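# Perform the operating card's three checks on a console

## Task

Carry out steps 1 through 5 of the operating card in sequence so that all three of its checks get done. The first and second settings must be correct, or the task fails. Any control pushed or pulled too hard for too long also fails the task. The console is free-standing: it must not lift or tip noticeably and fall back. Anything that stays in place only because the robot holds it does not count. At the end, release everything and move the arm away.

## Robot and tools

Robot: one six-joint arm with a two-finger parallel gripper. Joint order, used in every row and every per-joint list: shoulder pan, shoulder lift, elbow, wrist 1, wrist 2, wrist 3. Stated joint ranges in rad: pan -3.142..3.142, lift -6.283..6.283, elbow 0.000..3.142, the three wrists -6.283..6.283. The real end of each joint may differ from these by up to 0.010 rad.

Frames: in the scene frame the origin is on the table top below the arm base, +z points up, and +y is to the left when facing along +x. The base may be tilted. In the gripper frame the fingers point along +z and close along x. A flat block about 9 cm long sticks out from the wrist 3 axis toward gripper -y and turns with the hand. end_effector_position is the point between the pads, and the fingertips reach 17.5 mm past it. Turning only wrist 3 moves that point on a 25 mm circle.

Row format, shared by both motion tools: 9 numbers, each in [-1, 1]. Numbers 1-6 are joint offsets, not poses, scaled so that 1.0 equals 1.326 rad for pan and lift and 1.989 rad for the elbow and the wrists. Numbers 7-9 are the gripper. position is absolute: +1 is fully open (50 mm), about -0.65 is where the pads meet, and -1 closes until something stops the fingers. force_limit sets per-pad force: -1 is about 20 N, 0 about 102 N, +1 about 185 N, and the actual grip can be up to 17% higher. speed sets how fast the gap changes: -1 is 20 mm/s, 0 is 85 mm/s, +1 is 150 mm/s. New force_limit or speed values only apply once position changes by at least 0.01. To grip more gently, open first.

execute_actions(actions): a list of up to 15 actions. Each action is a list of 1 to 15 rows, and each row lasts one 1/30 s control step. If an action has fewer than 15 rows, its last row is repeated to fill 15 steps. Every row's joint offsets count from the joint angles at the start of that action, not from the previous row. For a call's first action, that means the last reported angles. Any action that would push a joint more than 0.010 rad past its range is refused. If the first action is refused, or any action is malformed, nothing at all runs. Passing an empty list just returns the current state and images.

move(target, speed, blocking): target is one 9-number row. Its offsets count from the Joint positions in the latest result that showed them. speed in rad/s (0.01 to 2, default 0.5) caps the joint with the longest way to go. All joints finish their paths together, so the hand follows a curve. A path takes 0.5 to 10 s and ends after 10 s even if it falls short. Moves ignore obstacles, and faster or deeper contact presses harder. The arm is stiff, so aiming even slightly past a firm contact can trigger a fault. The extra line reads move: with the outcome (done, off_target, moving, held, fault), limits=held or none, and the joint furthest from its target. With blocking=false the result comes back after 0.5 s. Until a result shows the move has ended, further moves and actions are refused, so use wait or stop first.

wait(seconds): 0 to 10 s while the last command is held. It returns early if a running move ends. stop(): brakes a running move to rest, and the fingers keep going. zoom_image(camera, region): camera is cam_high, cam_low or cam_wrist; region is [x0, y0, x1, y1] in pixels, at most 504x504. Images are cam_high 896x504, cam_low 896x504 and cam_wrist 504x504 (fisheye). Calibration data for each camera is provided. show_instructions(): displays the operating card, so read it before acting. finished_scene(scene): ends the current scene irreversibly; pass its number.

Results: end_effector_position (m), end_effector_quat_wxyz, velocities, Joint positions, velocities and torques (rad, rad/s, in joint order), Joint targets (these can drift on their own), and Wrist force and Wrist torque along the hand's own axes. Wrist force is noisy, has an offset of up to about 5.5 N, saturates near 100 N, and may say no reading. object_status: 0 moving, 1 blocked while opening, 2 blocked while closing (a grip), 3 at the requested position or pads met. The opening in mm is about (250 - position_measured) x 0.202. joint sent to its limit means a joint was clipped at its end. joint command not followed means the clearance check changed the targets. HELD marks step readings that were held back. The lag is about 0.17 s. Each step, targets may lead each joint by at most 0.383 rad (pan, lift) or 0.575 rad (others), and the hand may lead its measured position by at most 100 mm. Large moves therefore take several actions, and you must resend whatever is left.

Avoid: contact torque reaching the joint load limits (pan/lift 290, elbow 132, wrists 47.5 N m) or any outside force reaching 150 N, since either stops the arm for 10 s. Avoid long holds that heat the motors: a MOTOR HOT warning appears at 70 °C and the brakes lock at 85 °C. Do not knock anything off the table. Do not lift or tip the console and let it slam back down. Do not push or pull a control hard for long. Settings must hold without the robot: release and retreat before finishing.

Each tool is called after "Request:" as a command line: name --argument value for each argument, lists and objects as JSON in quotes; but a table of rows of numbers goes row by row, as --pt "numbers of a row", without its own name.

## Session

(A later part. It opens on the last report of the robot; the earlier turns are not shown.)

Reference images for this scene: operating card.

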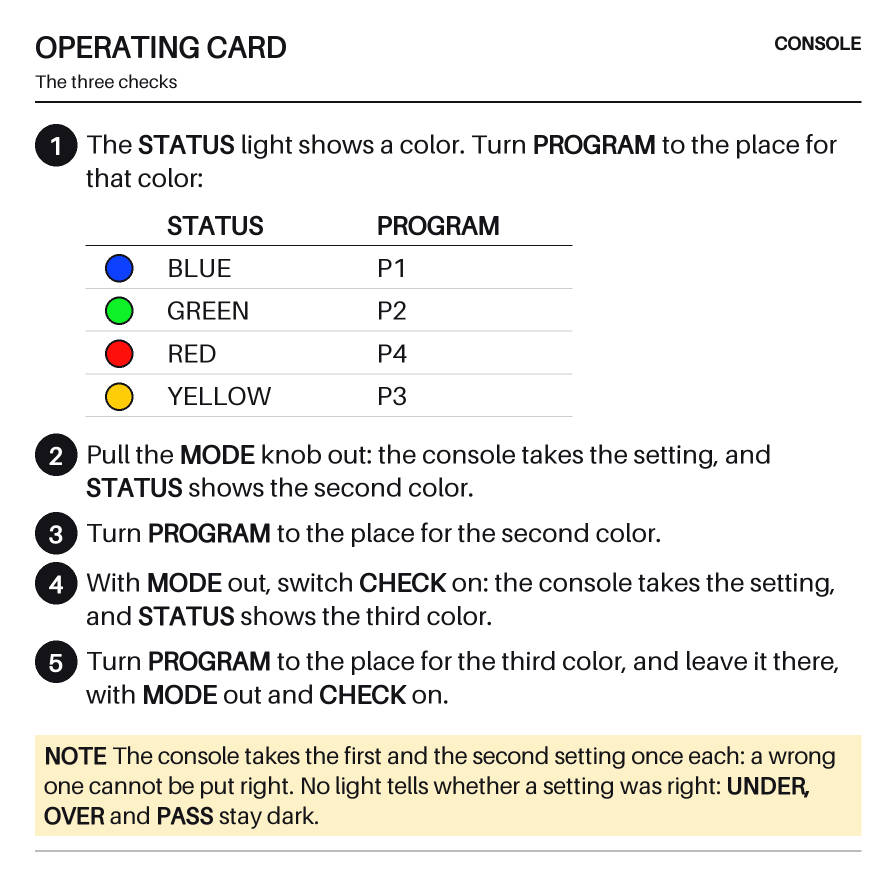

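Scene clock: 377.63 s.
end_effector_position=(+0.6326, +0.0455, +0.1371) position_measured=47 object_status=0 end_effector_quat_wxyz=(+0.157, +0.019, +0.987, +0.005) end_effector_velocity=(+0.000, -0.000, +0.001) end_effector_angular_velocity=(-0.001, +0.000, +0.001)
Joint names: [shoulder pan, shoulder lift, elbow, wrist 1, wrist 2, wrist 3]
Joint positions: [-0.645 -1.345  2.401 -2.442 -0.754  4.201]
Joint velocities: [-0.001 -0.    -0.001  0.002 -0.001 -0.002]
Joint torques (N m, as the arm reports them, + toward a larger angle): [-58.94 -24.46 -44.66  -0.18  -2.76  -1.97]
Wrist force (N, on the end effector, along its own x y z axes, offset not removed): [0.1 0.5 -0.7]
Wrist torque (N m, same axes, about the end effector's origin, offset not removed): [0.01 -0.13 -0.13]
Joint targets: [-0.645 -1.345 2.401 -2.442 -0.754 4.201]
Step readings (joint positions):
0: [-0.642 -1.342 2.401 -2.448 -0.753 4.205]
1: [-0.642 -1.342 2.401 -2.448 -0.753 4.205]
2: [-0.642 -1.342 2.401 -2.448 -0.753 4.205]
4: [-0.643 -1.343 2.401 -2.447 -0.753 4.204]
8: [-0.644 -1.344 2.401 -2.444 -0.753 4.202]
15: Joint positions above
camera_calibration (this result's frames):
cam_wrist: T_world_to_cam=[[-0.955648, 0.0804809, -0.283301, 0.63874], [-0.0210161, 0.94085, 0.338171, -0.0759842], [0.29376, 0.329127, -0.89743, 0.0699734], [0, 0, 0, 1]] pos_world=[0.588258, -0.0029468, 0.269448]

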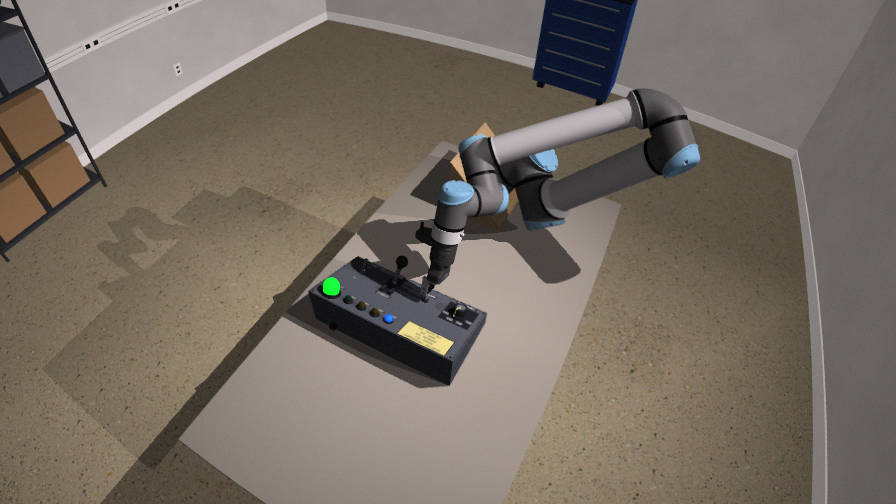

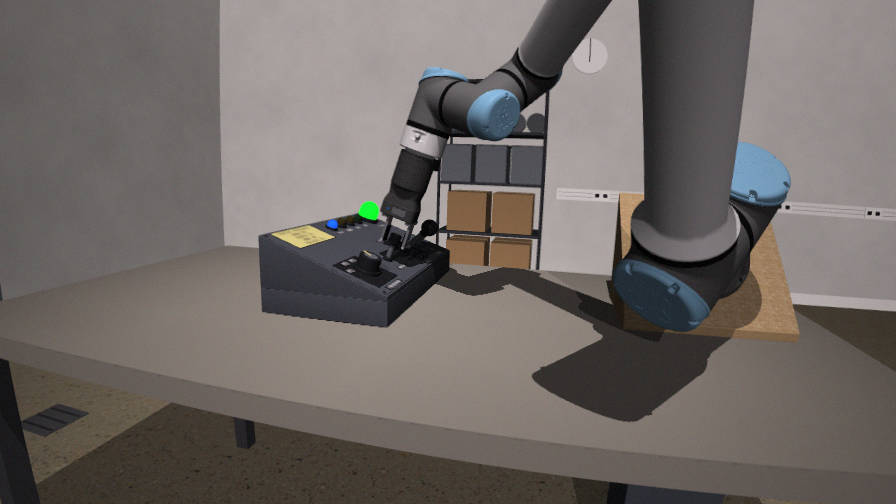

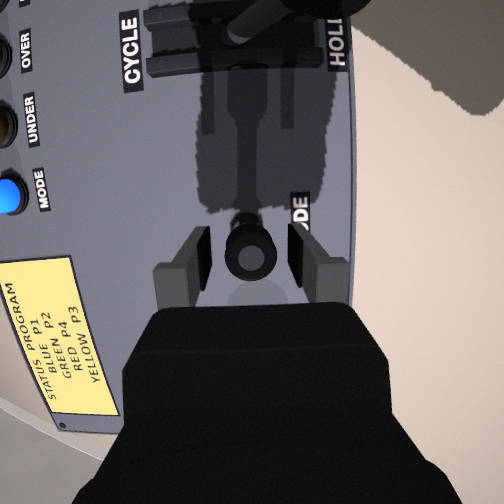

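Request:
wait --seconds 0

Request:
move --target '[0.131216,-0.085497,0.001704,-0.039458,0.007925,0.1086,1,-0.75,0.5]' --speed 0.3

Request:
zoom_image --camera "cam_wrist" --region '[170,160,330,310]'

Scene clock: 434.23 s.
end_effector_position=(+0.6325, +0.0456, +0.1372) position_measured=3 object_status=3 end_effector_quat_wxyz=(+0.157, +0.019, +0.987, +0.005) end_effector_velocity=(+0.000, -0.001, +0.000) end_effector_angular_velocity=(+0.001, -0.001, -0.001)
Joint names: [shoulder pan, shoulder lift, elbow, wrist 1, wrist 2, wrist 3]
Joint positions: [-0.645 -1.345  2.401 -2.442 -0.754  4.201]
Joint velocities: [-0.001  0.001 -0.001  0.     0.001 -0.   ]
Joint torques (N m, as the arm reports them, + toward a larger angle): [-58.16 -24.67 -29.92  -0.86  -3.14  -1.15]
Wrist force (N, on the end effector, along its own x y z axes, offset not removed): [-3.7 0.9 -1.1]
Wrist torque (N m, same axes, about the end effector's origin, offset not removed): [0.04 0.60 -0.01]
Joint targets: [-0.645 -1.345 2.401 -2.442 -0.754 4.201]
camera_calibration (this result's frames):
cam_wrist: T_world_to_cam=[[-0.955653, 0.0805261, -0.283273, 0.638712], [-0.020971, 0.94084, 0.338201, -0.0760511], [0.293748, 0.329143, -0.897428, 0.0700602], [0, 0, 0, 1]] pos_world=[0.588212, -0.00294097, 0.269524]

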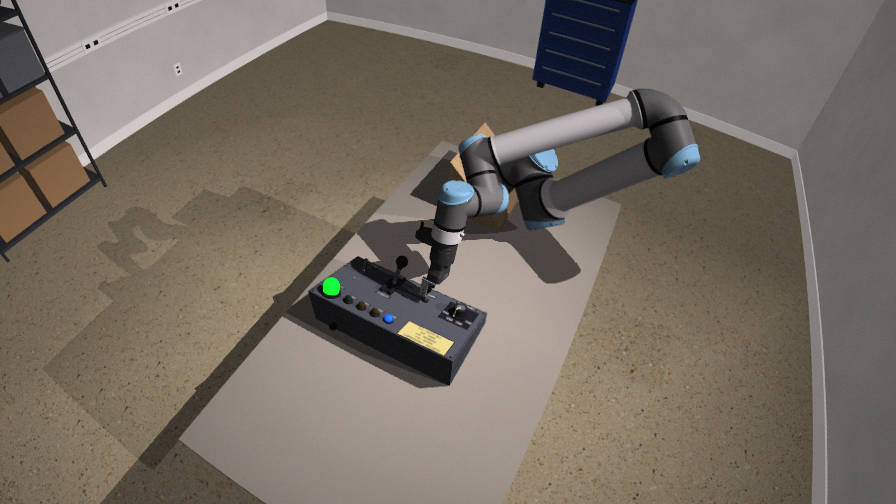

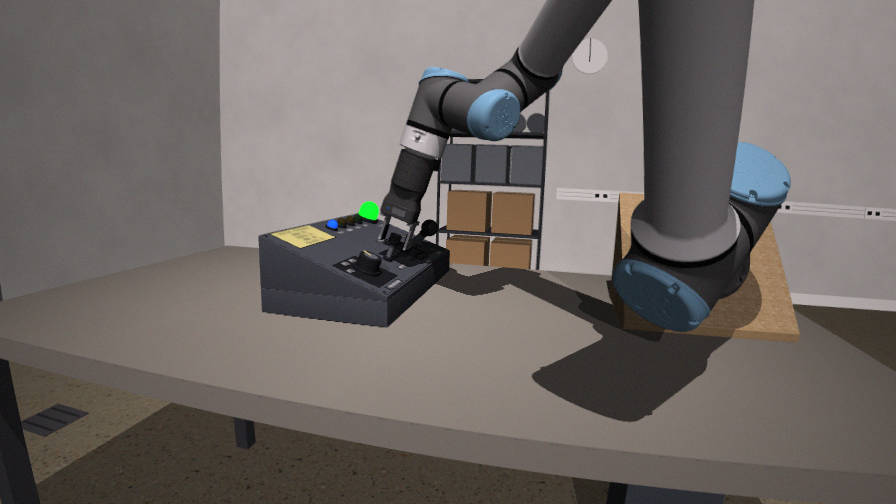

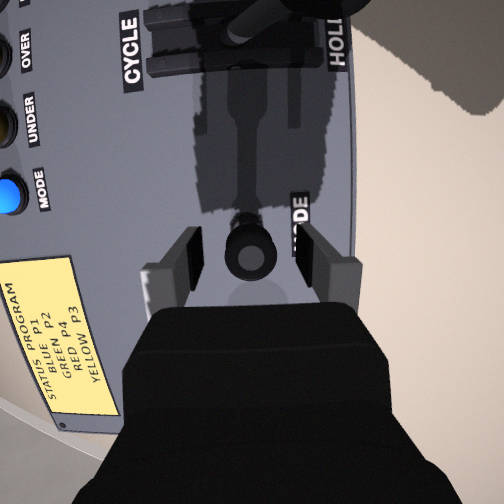

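Scene clock: 435.63 s.
end_effector_position=(+0.6406, +0.1654, +0.1143) position_measured=3 object_status=3 end_effector_quat_wxyz=(+0.157, -0.001, +0.988, +0.002) end_effector_velocity=(-0.001, +0.001, -0.001) end_effector_angular_velocity=(+0.001, +0.002, -0.001)
Joint names: [shoulder pan, shoulder lift, elbow, wrist 1, wrist 2, wrist 3]
Joint positions: [-0.471 -1.459  2.404 -2.52  -0.738  4.417]
Joint velocities: [ 0.002 -0.001  0.001  0.    -0.     0.003]
Joint torques (N m, as the arm reports them, + toward a larger angle): [-27.39 -24.62 -25.87  -7.24   3.17   3.39]
Wrist force (N, on the end effector, along its own x y z axes, offset not removed): [-1.3 -0.8 -0.5]
Wrist torque (N m, same axes, about the end effector's origin, offset not removed): [-0.16 0.02 0.02]
Joint targets: [-0.471 -1.459 2.404 -2.520 -0.738 4.417]
move: done; limits=none; farthest joint: the wrist 1, 0.001 radians from its target (0.079 radians at the start)
camera_calibration (this result's frames):
cam_wrist: T_world_to_cam=[[-0.95789, 0.0408695, -0.28421, 0.638368], [-0.0566128, 0.943507, 0.326482, -0.157164], [0.281497, 0.328824, -0.901462, 0.0160529], [0, 0, 0, 1]] pos_world=[0.598071, 0.116917, 0.247213]

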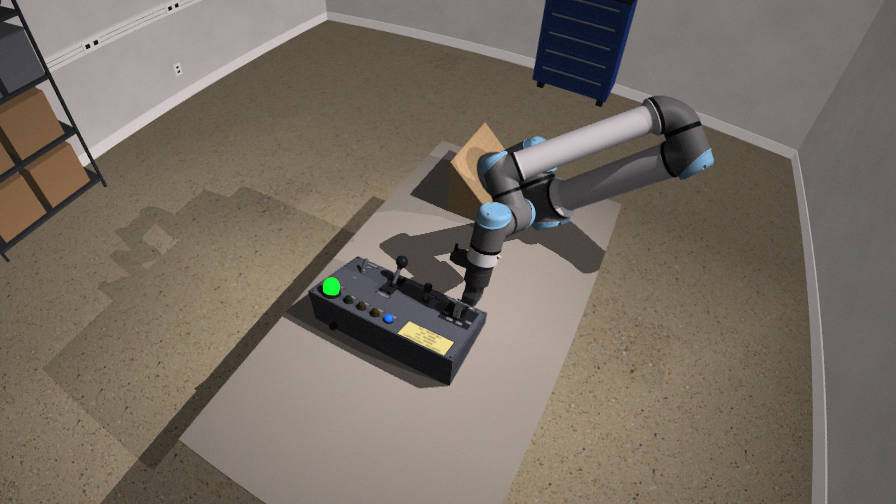

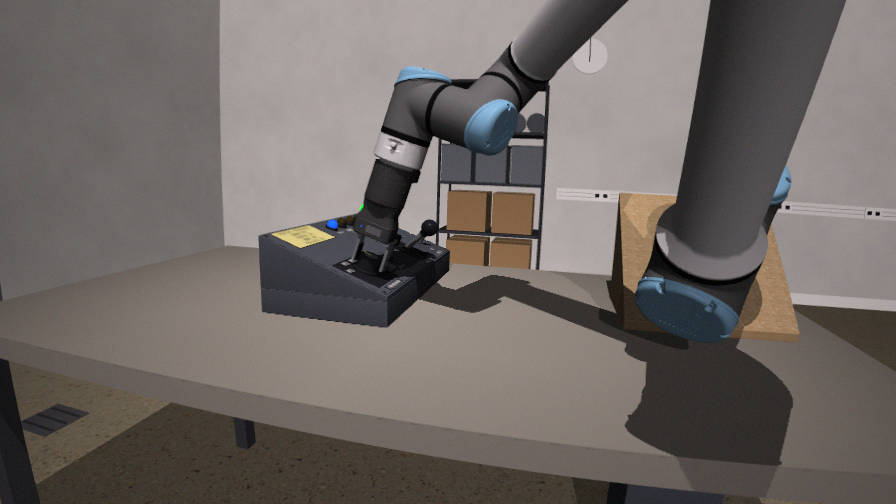

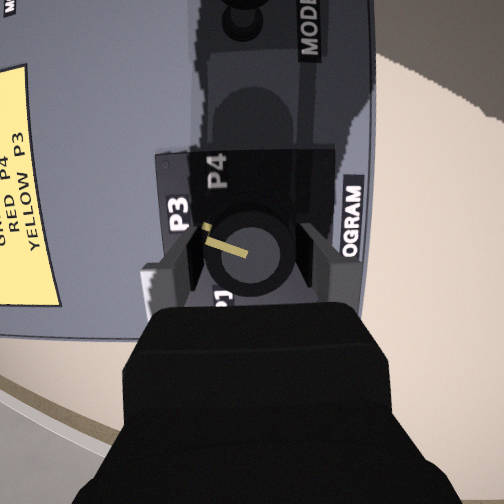

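Region (170, 160, 330, 310) of cam_wrist's 504x504 image, scaled by 3.150, with more detail than that image has; it fills the top 472 rows of this view, and the rest is white.

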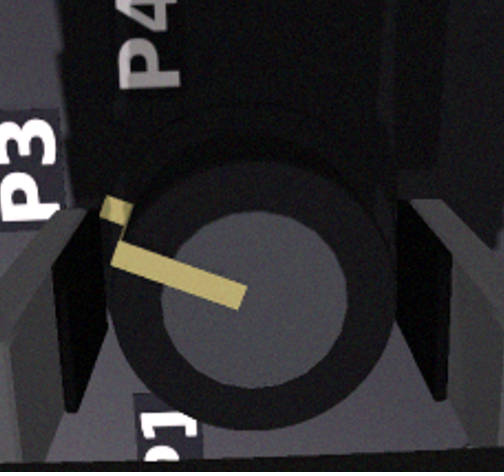

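Request:
execute_actions --actions '[[[0.0001,-0.00072,0.00046,-0.00006,0,0.0001,0.87,-0.75,0],[0.0001,-0.00072,0.00046,-0.00006,0,0.0001,0.87,-0.75,0],[0.0001,-0.00072,0.00046,-0.00006,0,0.0001,0.87,-0.75,0],[0.0001,-0.00072,0.00046,-0.00006,0,0.0001,0.87,-0.75,0],[0.0001,-0.00072,0.00046,-0.00006,0,0.0001,0.87,-0.75,0],[0.0001,-0.00072,0.00046,-0.00006,0,0.0001,0.87,-0.75,0],[0.0001,-0.00072,0.00046,-0.00006,0,0.0001,0.87,-0.75,0],[0.0001,-0.00072,0.00046,-0.00006,0,0.0001,0.87,-0.75,0],[0.0001,-0.00072,0.00046,-0.00006,0,0.0001,0.87,-0.75,0],[0.0001,-0.00072,0.00046,-0.00006,0,0.0001,-1,-0.75,-0.8]]]'

Request:
wait --seconds 0.5

Scene clock: 462.73 s.
end_effector_position=(+0.6401, +0.1657, +0.1141) position_measured=36 object_status=0 end_effector_quat_wxyz=(+0.157, -0.001, +0.988, +0.002) end_effector_velocity=(+0.001, -0.001, +0.001) end_effector_angular_velocity=(-0.000, -0.001, -0.001)
Joint names: [shoulder pan, shoulder lift, elbow, wrist 1, wrist 2, wrist 3]
Joint positions: [-0.471 -1.459  2.405 -2.52  -0.738  4.417]
Joint velocities: [-0.001  0.    -0.001  0.    -0.     0.001]
Joint torques (N m, as the arm reports them, + toward a larger angle): [-50.77 -24.74 -22.88  -4.46   2.26  -1.12]
Wrist force (N, on the end effector, along its own x y z axes, offset not removed): [-12.8 0.1 12.3]
Wrist torque (N m, same axes, about the end effector's origin, offset not removed): [0.42 -0.43 0.08]
Joint targets: [-0.471 -1.459 2.405 -2.520 -0.738 4.417]
Step readings (joint positions):
0: [-0.471 -1.459 2.404 -2.520 -0.738 4.417]
1: [-0.471 -1.459 2.404 -2.520 -0.738 4.417]
2: [-0.471 -1.459 2.404 -2.520 -0.738 4.417]
4: [-0.471 -1.459 2.404 -2.520 -0.738 4.417]
8: [-0.471 -1.459 2.405 -2.520 -0.738 4.417]
15: Joint positions above
camera_calibration (this result's frames):
cam_wrist: T_world_to_cam=[[-0.957866, 0.0406876, -0.284317, 0.637942], [-0.0568125, 0.943514, 0.326424, -0.157322], [0.281539, 0.328824, -0.901449, 0.0159328], [0, 0, 0, 1]] pos_world=[0.59764, 0.11724, 0.247094]

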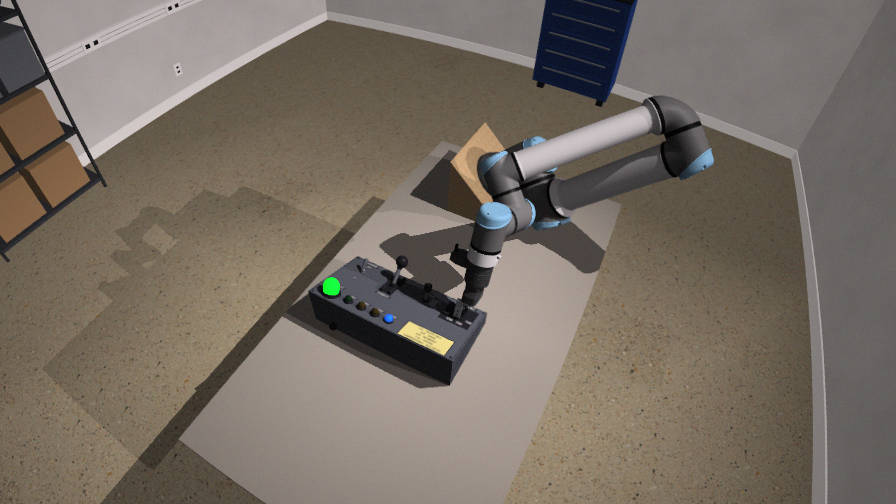

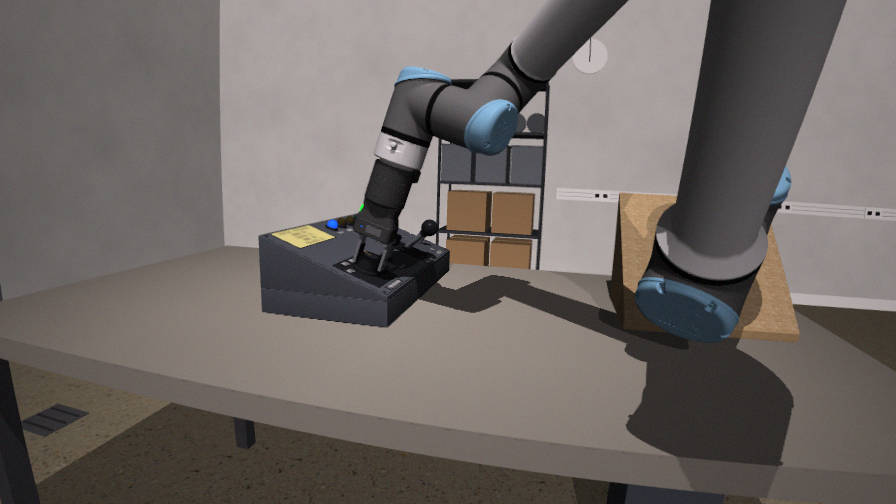

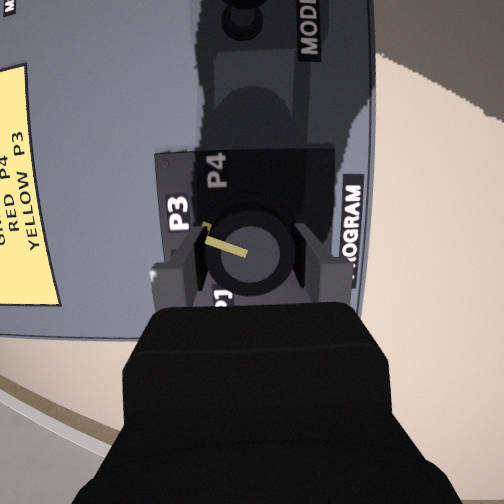

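Scene clock: 463.23 s.
end_effector_position=(+0.6401, +0.1657, +0.1141) position_measured=36 object_status=2 end_effector_quat_wxyz=(+0.157, -0.001, +0.988, +0.002) end_effector_velocity=(-0.000, -0.001, -0.001) end_effector_angular_velocity=(+0.001, +0.001, -0.002)
Joint names: [shoulder pan, shoulder lift, elbow, wrist 1, wrist 2, wrist 3]
Joint positions: [-0.471 -1.459  2.405 -2.52  -0.738  4.417]
Joint velocities: [-0.     0.001  0.     0.001  0.    -0.   ]
Joint torques (N m, as the arm reports them, + toward a larger angle): [-54.07 -26.51 -19.3    0.3    0.84  -1.02]
Wrist force (N, on the end effector, along its own x y z axes, offset not removed): [-16.6 -2.7 11.6]
Wrist torque (N m, same axes, about the end effector's origin, offset not removed): [-0.24 -0.07 -0.07]
Joint targets: [-0.471 -1.459 2.405 -2.520 -0.738 4.417]
wait: 0.50 s; at rest by 0.17 s
camera_calibration (this result's frames):
cam_wrist: T_world_to_cam=[[-0.957862, 0.0407443, -0.284324, 0.637891], [-0.0567635, 0.943513, 0.326438, -0.157332], [0.281564, 0.328822, -0.901442, 0.0159316], [0, 0, 0, 1]] pos_world=[0.597595, 0.117216, 0.247089]

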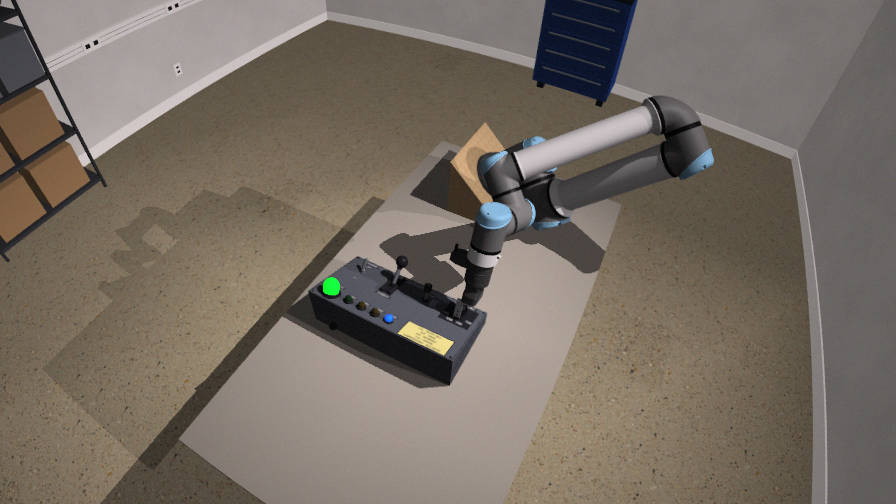

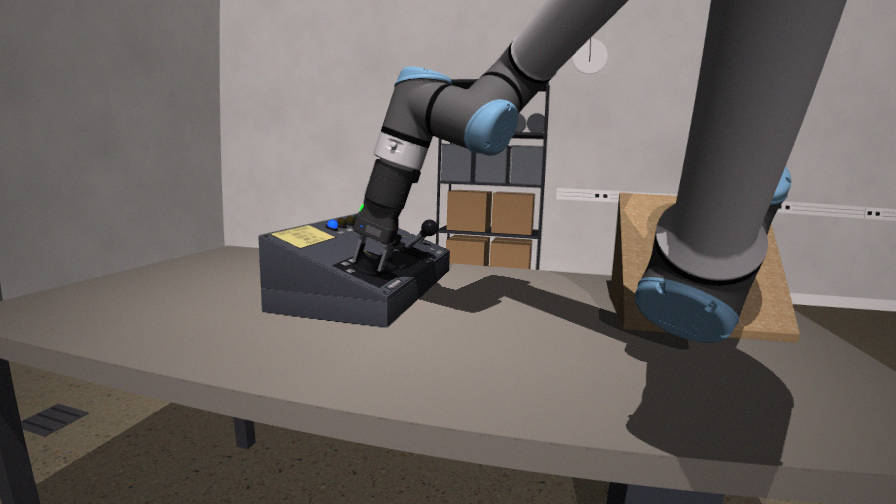

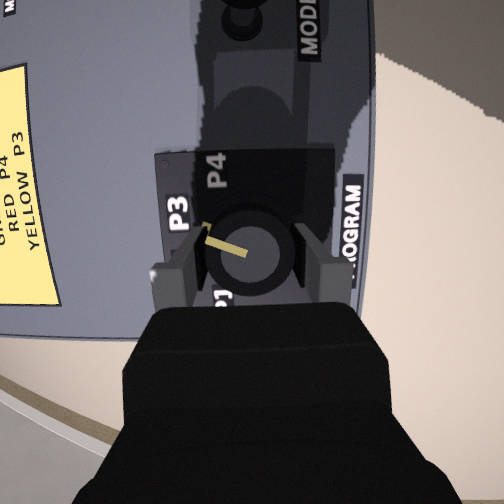

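Request:
move --target '[-0.00443,-0.00623,0.00885,-0.00145,0,-0.20183,-1,-0.75,-0.8]' --speed 0.9

Request:
move --target '[-0.007619,-0.001798,0.008054,-0.001267,-0.00005,-0.204987,-1,-0.75,-0.8]' --speed 0.9

Scene clock: 484.30 s.
end_effector_position=(+0.6403, +0.1657, +0.1142) position_measured=36 object_status=2 end_effector_quat_wxyz=(+0.155, -0.193, +0.968, -0.029) end_effector_velocity=(-0.000, +0.001, -0.001) end_effector_angular_velocity=(-0.000, +0.000, +0.006)
Joint names: [shoulder pan, shoulder lift, elbow, wrist 1, wrist 2, wrist 3]
Joint positions: [-0.477 -1.468  2.423 -2.523 -0.738  4.016]
Joint velocities: [ 0.001 -0.001  0.001 -0.     0.001 -0.005]
Joint torques (N m, as the arm reports them, + toward a larger angle): [-53.26 -24.39 -26.12  -7.45  -2.32  -1.34]
Wrist force (N, on the end effector, along its own x y z axes, offset not removed): [-2.8 1.2 4.2]
Wrist torque (N m, same axes, about the end effector's origin, offset not removed): [0.44 0.33 -0.06]
Joint targets: [-0.477 -1.468 2.423 -2.523 -0.738 4.016]
move: done; limits=none; farthest joint: the shoulder pan, 0.000 radians from its target (0.006 radians at the start)
camera_calibration (this result's frames):
cam_wrist: T_world_to_cam=[[-0.900154, -0.344097, -0.267058, 0.662989], [-0.403347, 0.889943, 0.212866, 0.0863956], [0.16442, 0.29933, -0.939876, 0.100212], [0, 0, 0, 1]] pos_world=[0.615163, 0.121249, 0.252853]

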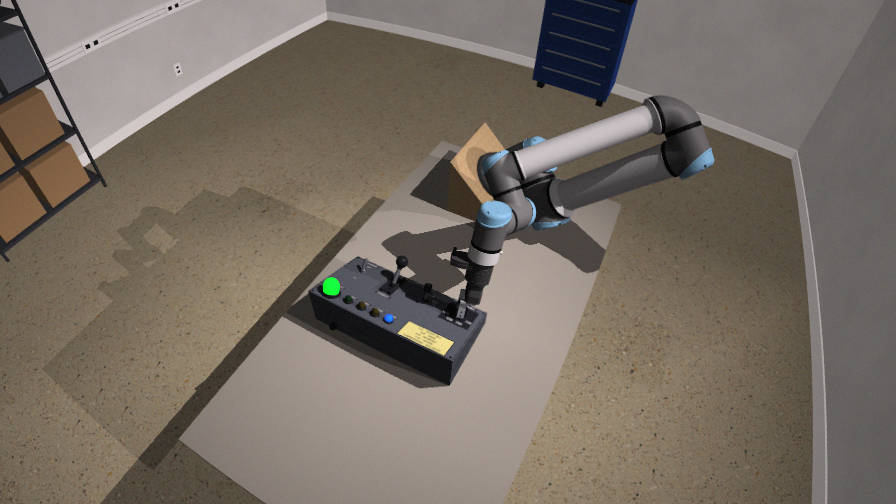

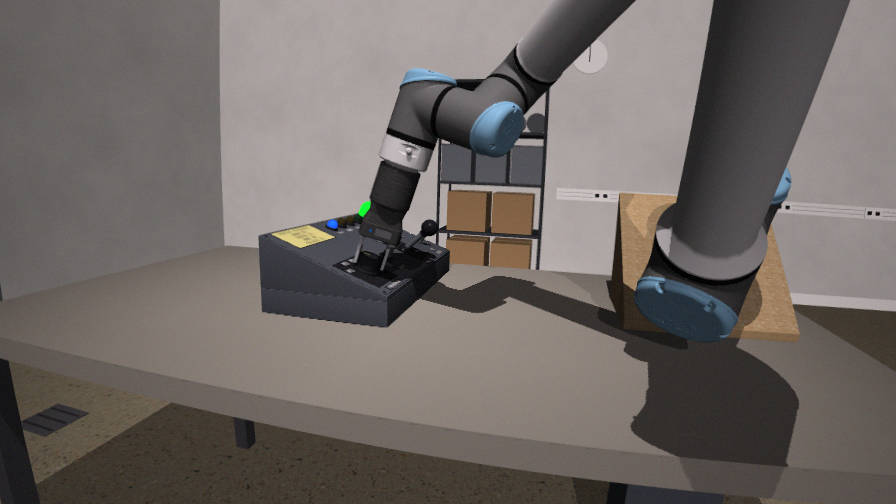

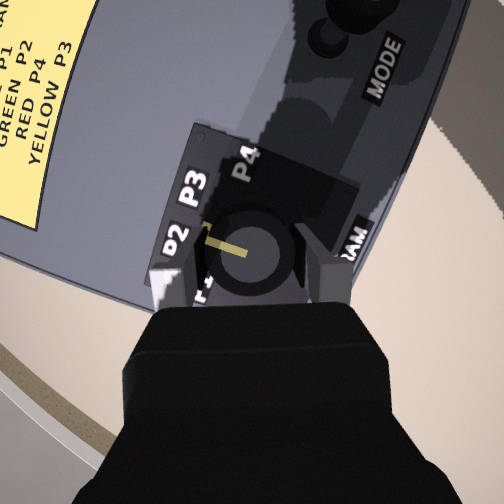

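Scene clock: 485.60 s.
end_effector_position=(+0.6403, +0.1657, +0.1142) position_measured=36 object_status=2 end_effector_quat_wxyz=(+0.146, -0.378, +0.912, -0.058) end_effector_velocity=(+0.000, +0.000, +0.001) end_effector_angular_velocity=(-0.001, -0.001, +0.004)
Joint names: [shoulder pan, shoulder lift, elbow, wrist 1, wrist 2, wrist 3]
Joint positions: [-0.487 -1.47   2.439 -2.526 -0.738  3.609]
Joint velocities: [-0.    -0.001 -0.001  0.     0.    -0.003]
Joint torques (N m, as the arm reports them, + toward a larger angle): [-52.87 -25.23 -26.28  -7.45  -1.69  -1.16]
Wrist force (N, on the end effector, along its own x y z axes, offset not removed): [-4.8 1.5 -0.4]
Wrist torque (N m, same axes, about the end effector's origin, offset not removed): [0.38 1.35 0.11]
Joint targets: [-0.487 -1.470 2.439 -2.526 -0.738 3.608]
move: done; limits=none; farthest joint: the elbow, 0.001 radians from its target (0.017 radians at the start)
camera_calibration (this result's frames):
cam_wrist: T_world_to_cam=[[-0.707057, -0.676708, -0.20527, 0.58737], [-0.703981, 0.701051, 0.113744, 0.321578], [0.0669335, 0.22493, -0.972073, 0.178633], [0, 0, 0, 1]] pos_world=[0.629733, 0.131856, 0.257636]

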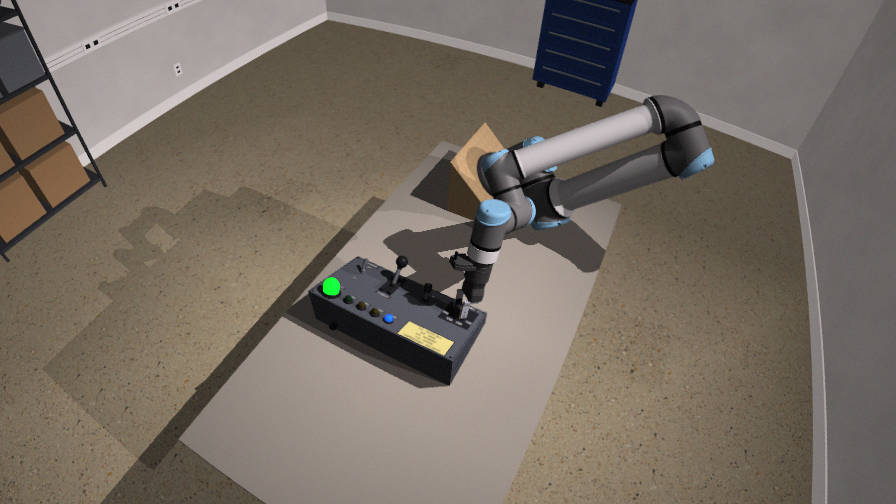

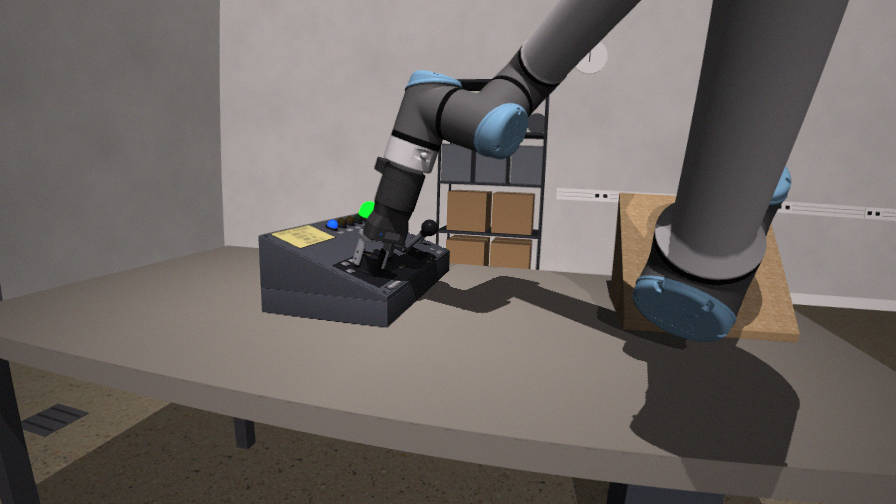

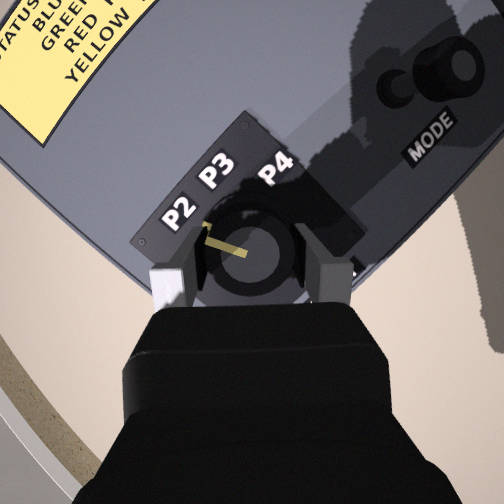

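Request:
move --target '[-0.0335,-0.0479,-0.0032,0.0597,-0.0011,-0.0331,1,-0.75,1]' --speed 0.3

Request:
move --target '[-0.39286,0.13582,-0.02393,0.17404,-0.08133,-0.5244,-0.7,-0.75,-0.3]' --speed 1.1

Scene clock: 569.77 s.
end_effector_position=(+0.6309, +0.1656, +0.1429) position_measured=3 object_status=3 end_effector_quat_wxyz=(+0.146, -0.378, +0.912, -0.059) end_effector_velocity=(+0.000, -0.001, +0.001) end_effector_angular_velocity=(-0.000, -0.000, +0.001)
Joint names: [shoulder pan, shoulder lift, elbow, wrist 1, wrist 2, wrist 3]
Joint positions: [-0.531 -1.533  2.432 -2.407 -0.74   3.543]
Joint velocities: [-0.002 -0.001 -0.001  0.004 -0.    -0.004]
Joint torques (N m, as the arm reports them, + toward a larger angle): [-52.48 -19.7  -44.1   -0.67  -3.11  -1.23]
Wrist force (N, on the end effector, along its own x y z axes, offset not removed): [-4.5 -1.9 -1.5]
Wrist torque (N m, same axes, about the end effector's origin, offset not removed): [-0.31 0.83 0.16]
Joint targets: [-0.531 -1.534 2.432 -2.407 -0.740 3.543]
move: done; limits=none; farthest joint: the shoulder pan, 0.000 radians from its target (0.044 radians at the start)
camera_calibration (this result's frames):
cam_wrist: T_world_to_cam=[[-0.707316, -0.676568, -0.204842, 0.586681], [-0.70374, 0.701304, 0.113683, 0.31154], [0.0667426, 0.224565, -0.972171, 0.207412], [0, 0, 0, 1]] pos_world=[0.620369, 0.131868, 0.2864]

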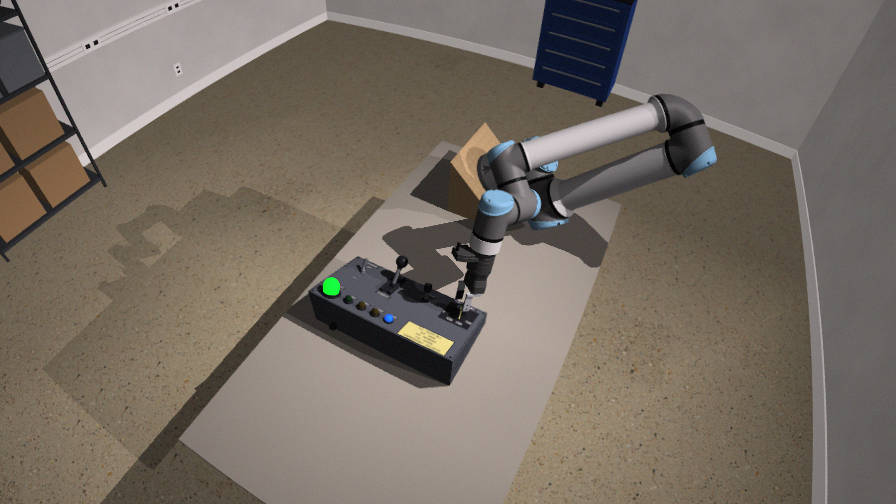

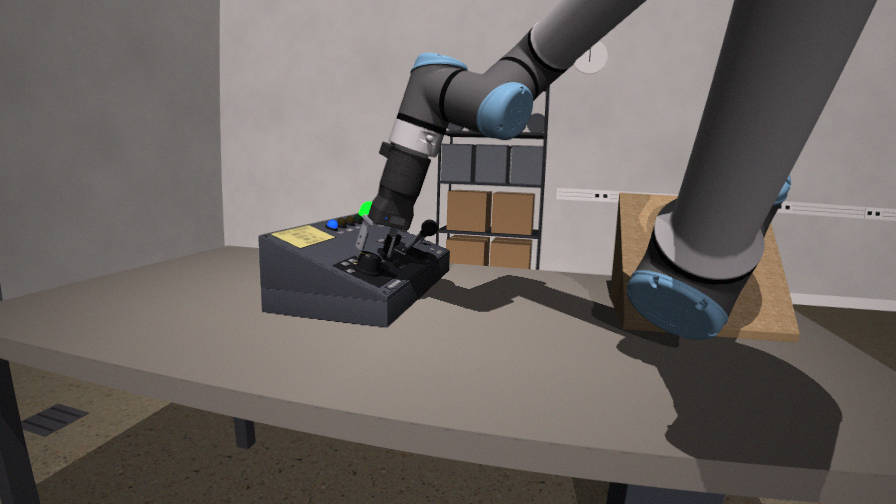

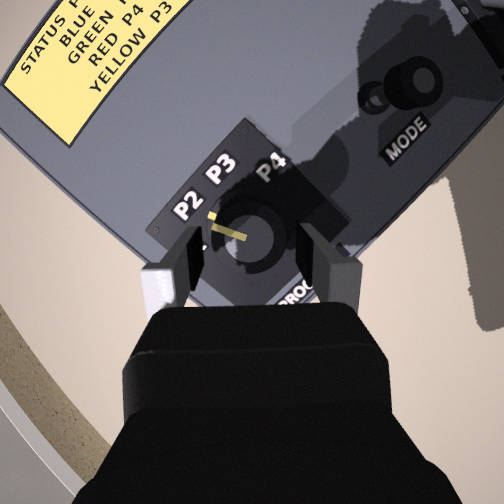

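Scene clock: 571.67 s.
end_effector_position=(+0.5433, -0.1003, +0.2588) position_measured=251 object_status=3 end_effector_quat_wxyz=(+0.134, -0.534, +0.831, -0.083) end_effector_velocity=(-0.000, -0.001, +0.001) end_effector_angular_velocity=(-0.002, -0.001, +0.002)
Joint names: [shoulder pan, shoulder lift, elbow, wrist 1, wrist 2, wrist 3]
Joint positions: [-1.052 -1.353  2.385 -2.061 -0.902  2.501]
Joint velocities: [-0.002 -0.001 -0.     0.    -0.    -0.003]
Joint torques (N m, as the arm reports them, + toward a larger angle): [-53.32   4.93 -52.63  -1.34  -2.77  -1.2 ]
Wrist force (N, on the end effector, along its own x y z axes, offset not removed): [-4.3 0.1 0.8]
Wrist torque (N m, same axes, about the end effector's origin, offset not removed): [0.13 0.55 0.20]
Joint targets: [-1.052 -1.353 2.385 -2.061 -0.902 2.500]
move: done; limits=none; farthest joint: the wrist 3, 0.001 radians from its target (1.043 radians at the start)
camera_calibration (this result's frames):
cam_wrist: T_world_to_cam=[[-0.4377, -0.891288, -0.118421, 0.178117], [-0.899085, 0.435044, 0.0488058, 0.51946], [0.00801845, 0.127833, -0.991763, 0.412857], [0, 0, 0, 1]] pos_world=[0.54169, -0.120011, 0.405197]

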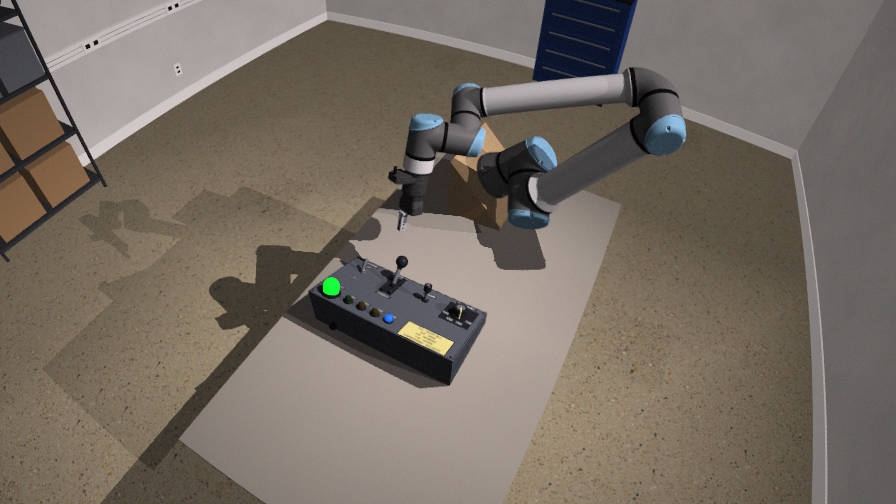

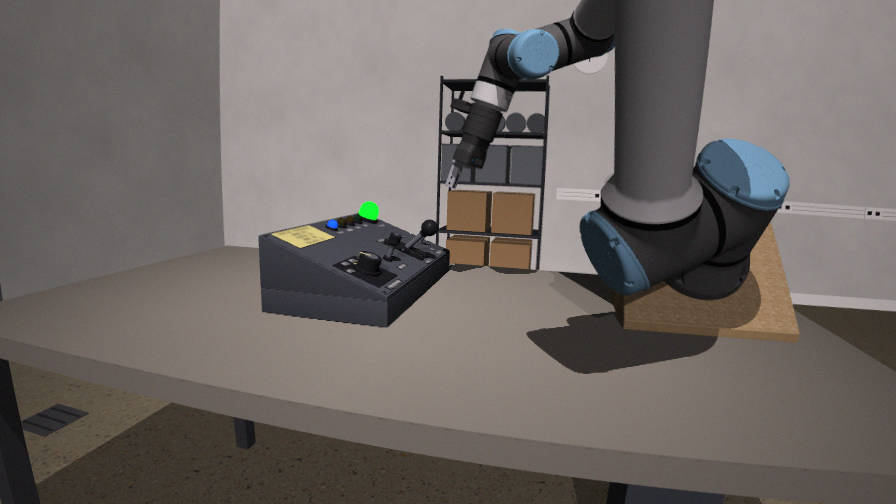

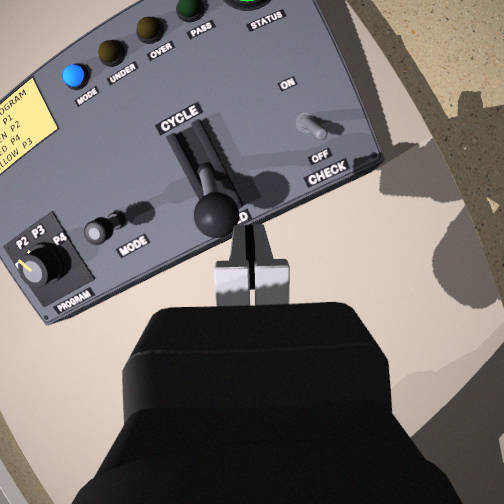

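Request:
move --target '[0.06988,0.31921,-0.00427,-0.24235,0.02274,-0.1626,-0.7,-0.75,-0.3]' --speed 0.55

Request:
zoom_image --camera "cam_high" --region '[320,220,500,345]'

Scene clock: 590.77 s.
end_effector_position=(+0.5863, -0.1937, +0.1139) position_measured=251 object_status=3 end_effector_quat_wxyz=(-0.113, +0.698, -0.698, +0.110) end_effector_velocity=(+0.000, -0.000, -0.001) end_effector_angular_velocity=(-0.001, -0.000, +0.002)
Joint names: [shoulder pan, shoulder lift, elbow, wrist 1, wrist 2, wrist 3]
Joint positions: [-0.959 -0.931  2.376 -2.543 -0.857  2.178]
Joint velocities: [ 0.     0.002  0.    -0.003  0.    -0.001]
Joint torques (N m, as the arm reports them, + toward a larger angle): [-35.16 -16.67 -40.59  -7.2    3.48  -1.72]
Wrist force (N, on the end effector, along its own x y z axes, offset not removed): [-4.2 -4.2 -2.9]
Wrist torque (N m, same axes, about the end effector's origin, offset not removed): [-0.81 0.58 0.03]
Joint targets: [-0.959 -0.930 2.376 -2.543 -0.857 2.177]
move: done; limits=none; farthest joint: the shoulder lift, 0.001 radians from its target (0.423 radians at the start)
camera_calibration (this result's frames):
cam_wrist: T_world_to_cam=[[-0.0469777, -0.998856, 0.0089216, -0.16792], [-0.998788, 0.0471019, 0.0142603, 0.593006], [-0.0146642, -0.00824087, -0.999859, 0.268623], [0, 0, 0, 1]] pos_world=[0.588338, -0.193445, 0.261626]

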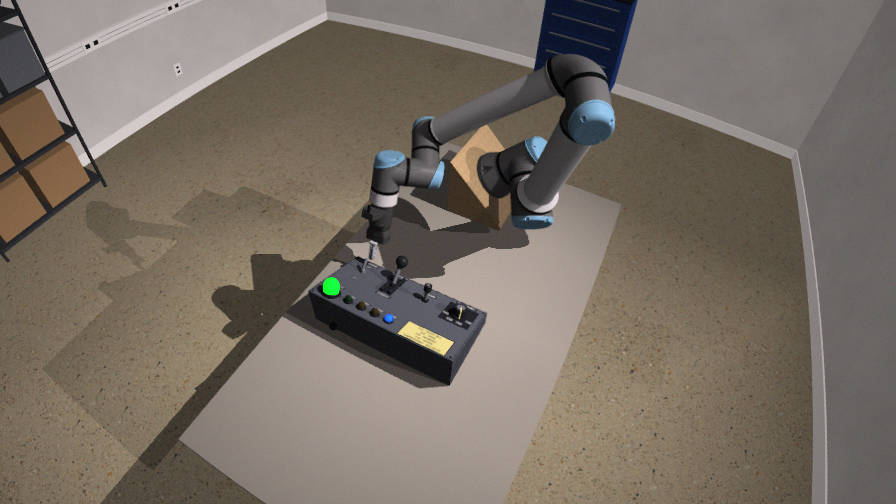

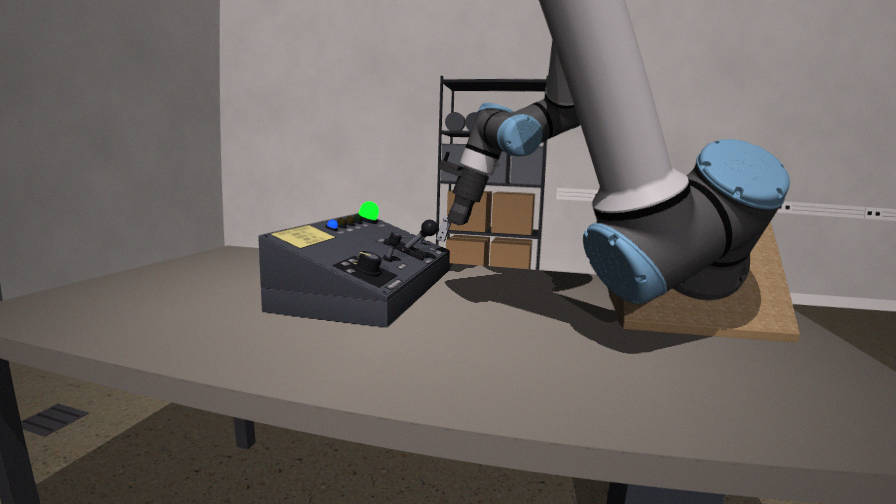

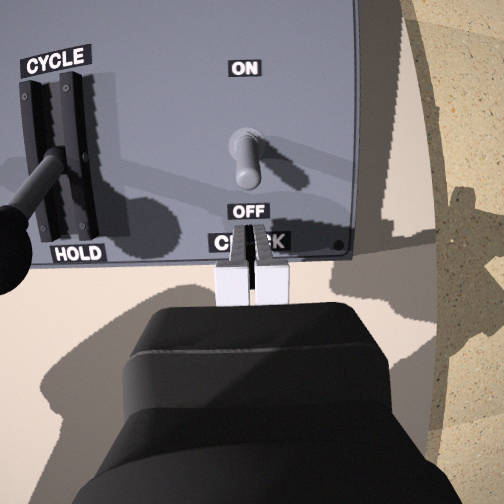

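Region (320, 220, 500, 345) of cam_high's 896x504 image, scaled by 2.800, with more detail than that image has; it fills the top 350 rows of this view, and the rest is white.

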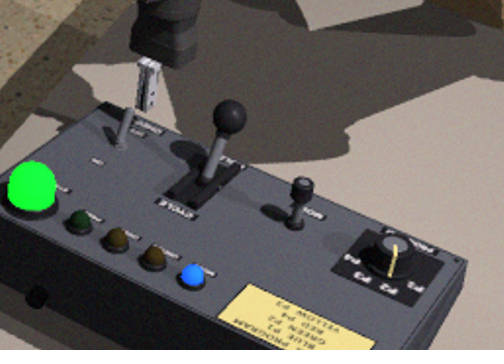

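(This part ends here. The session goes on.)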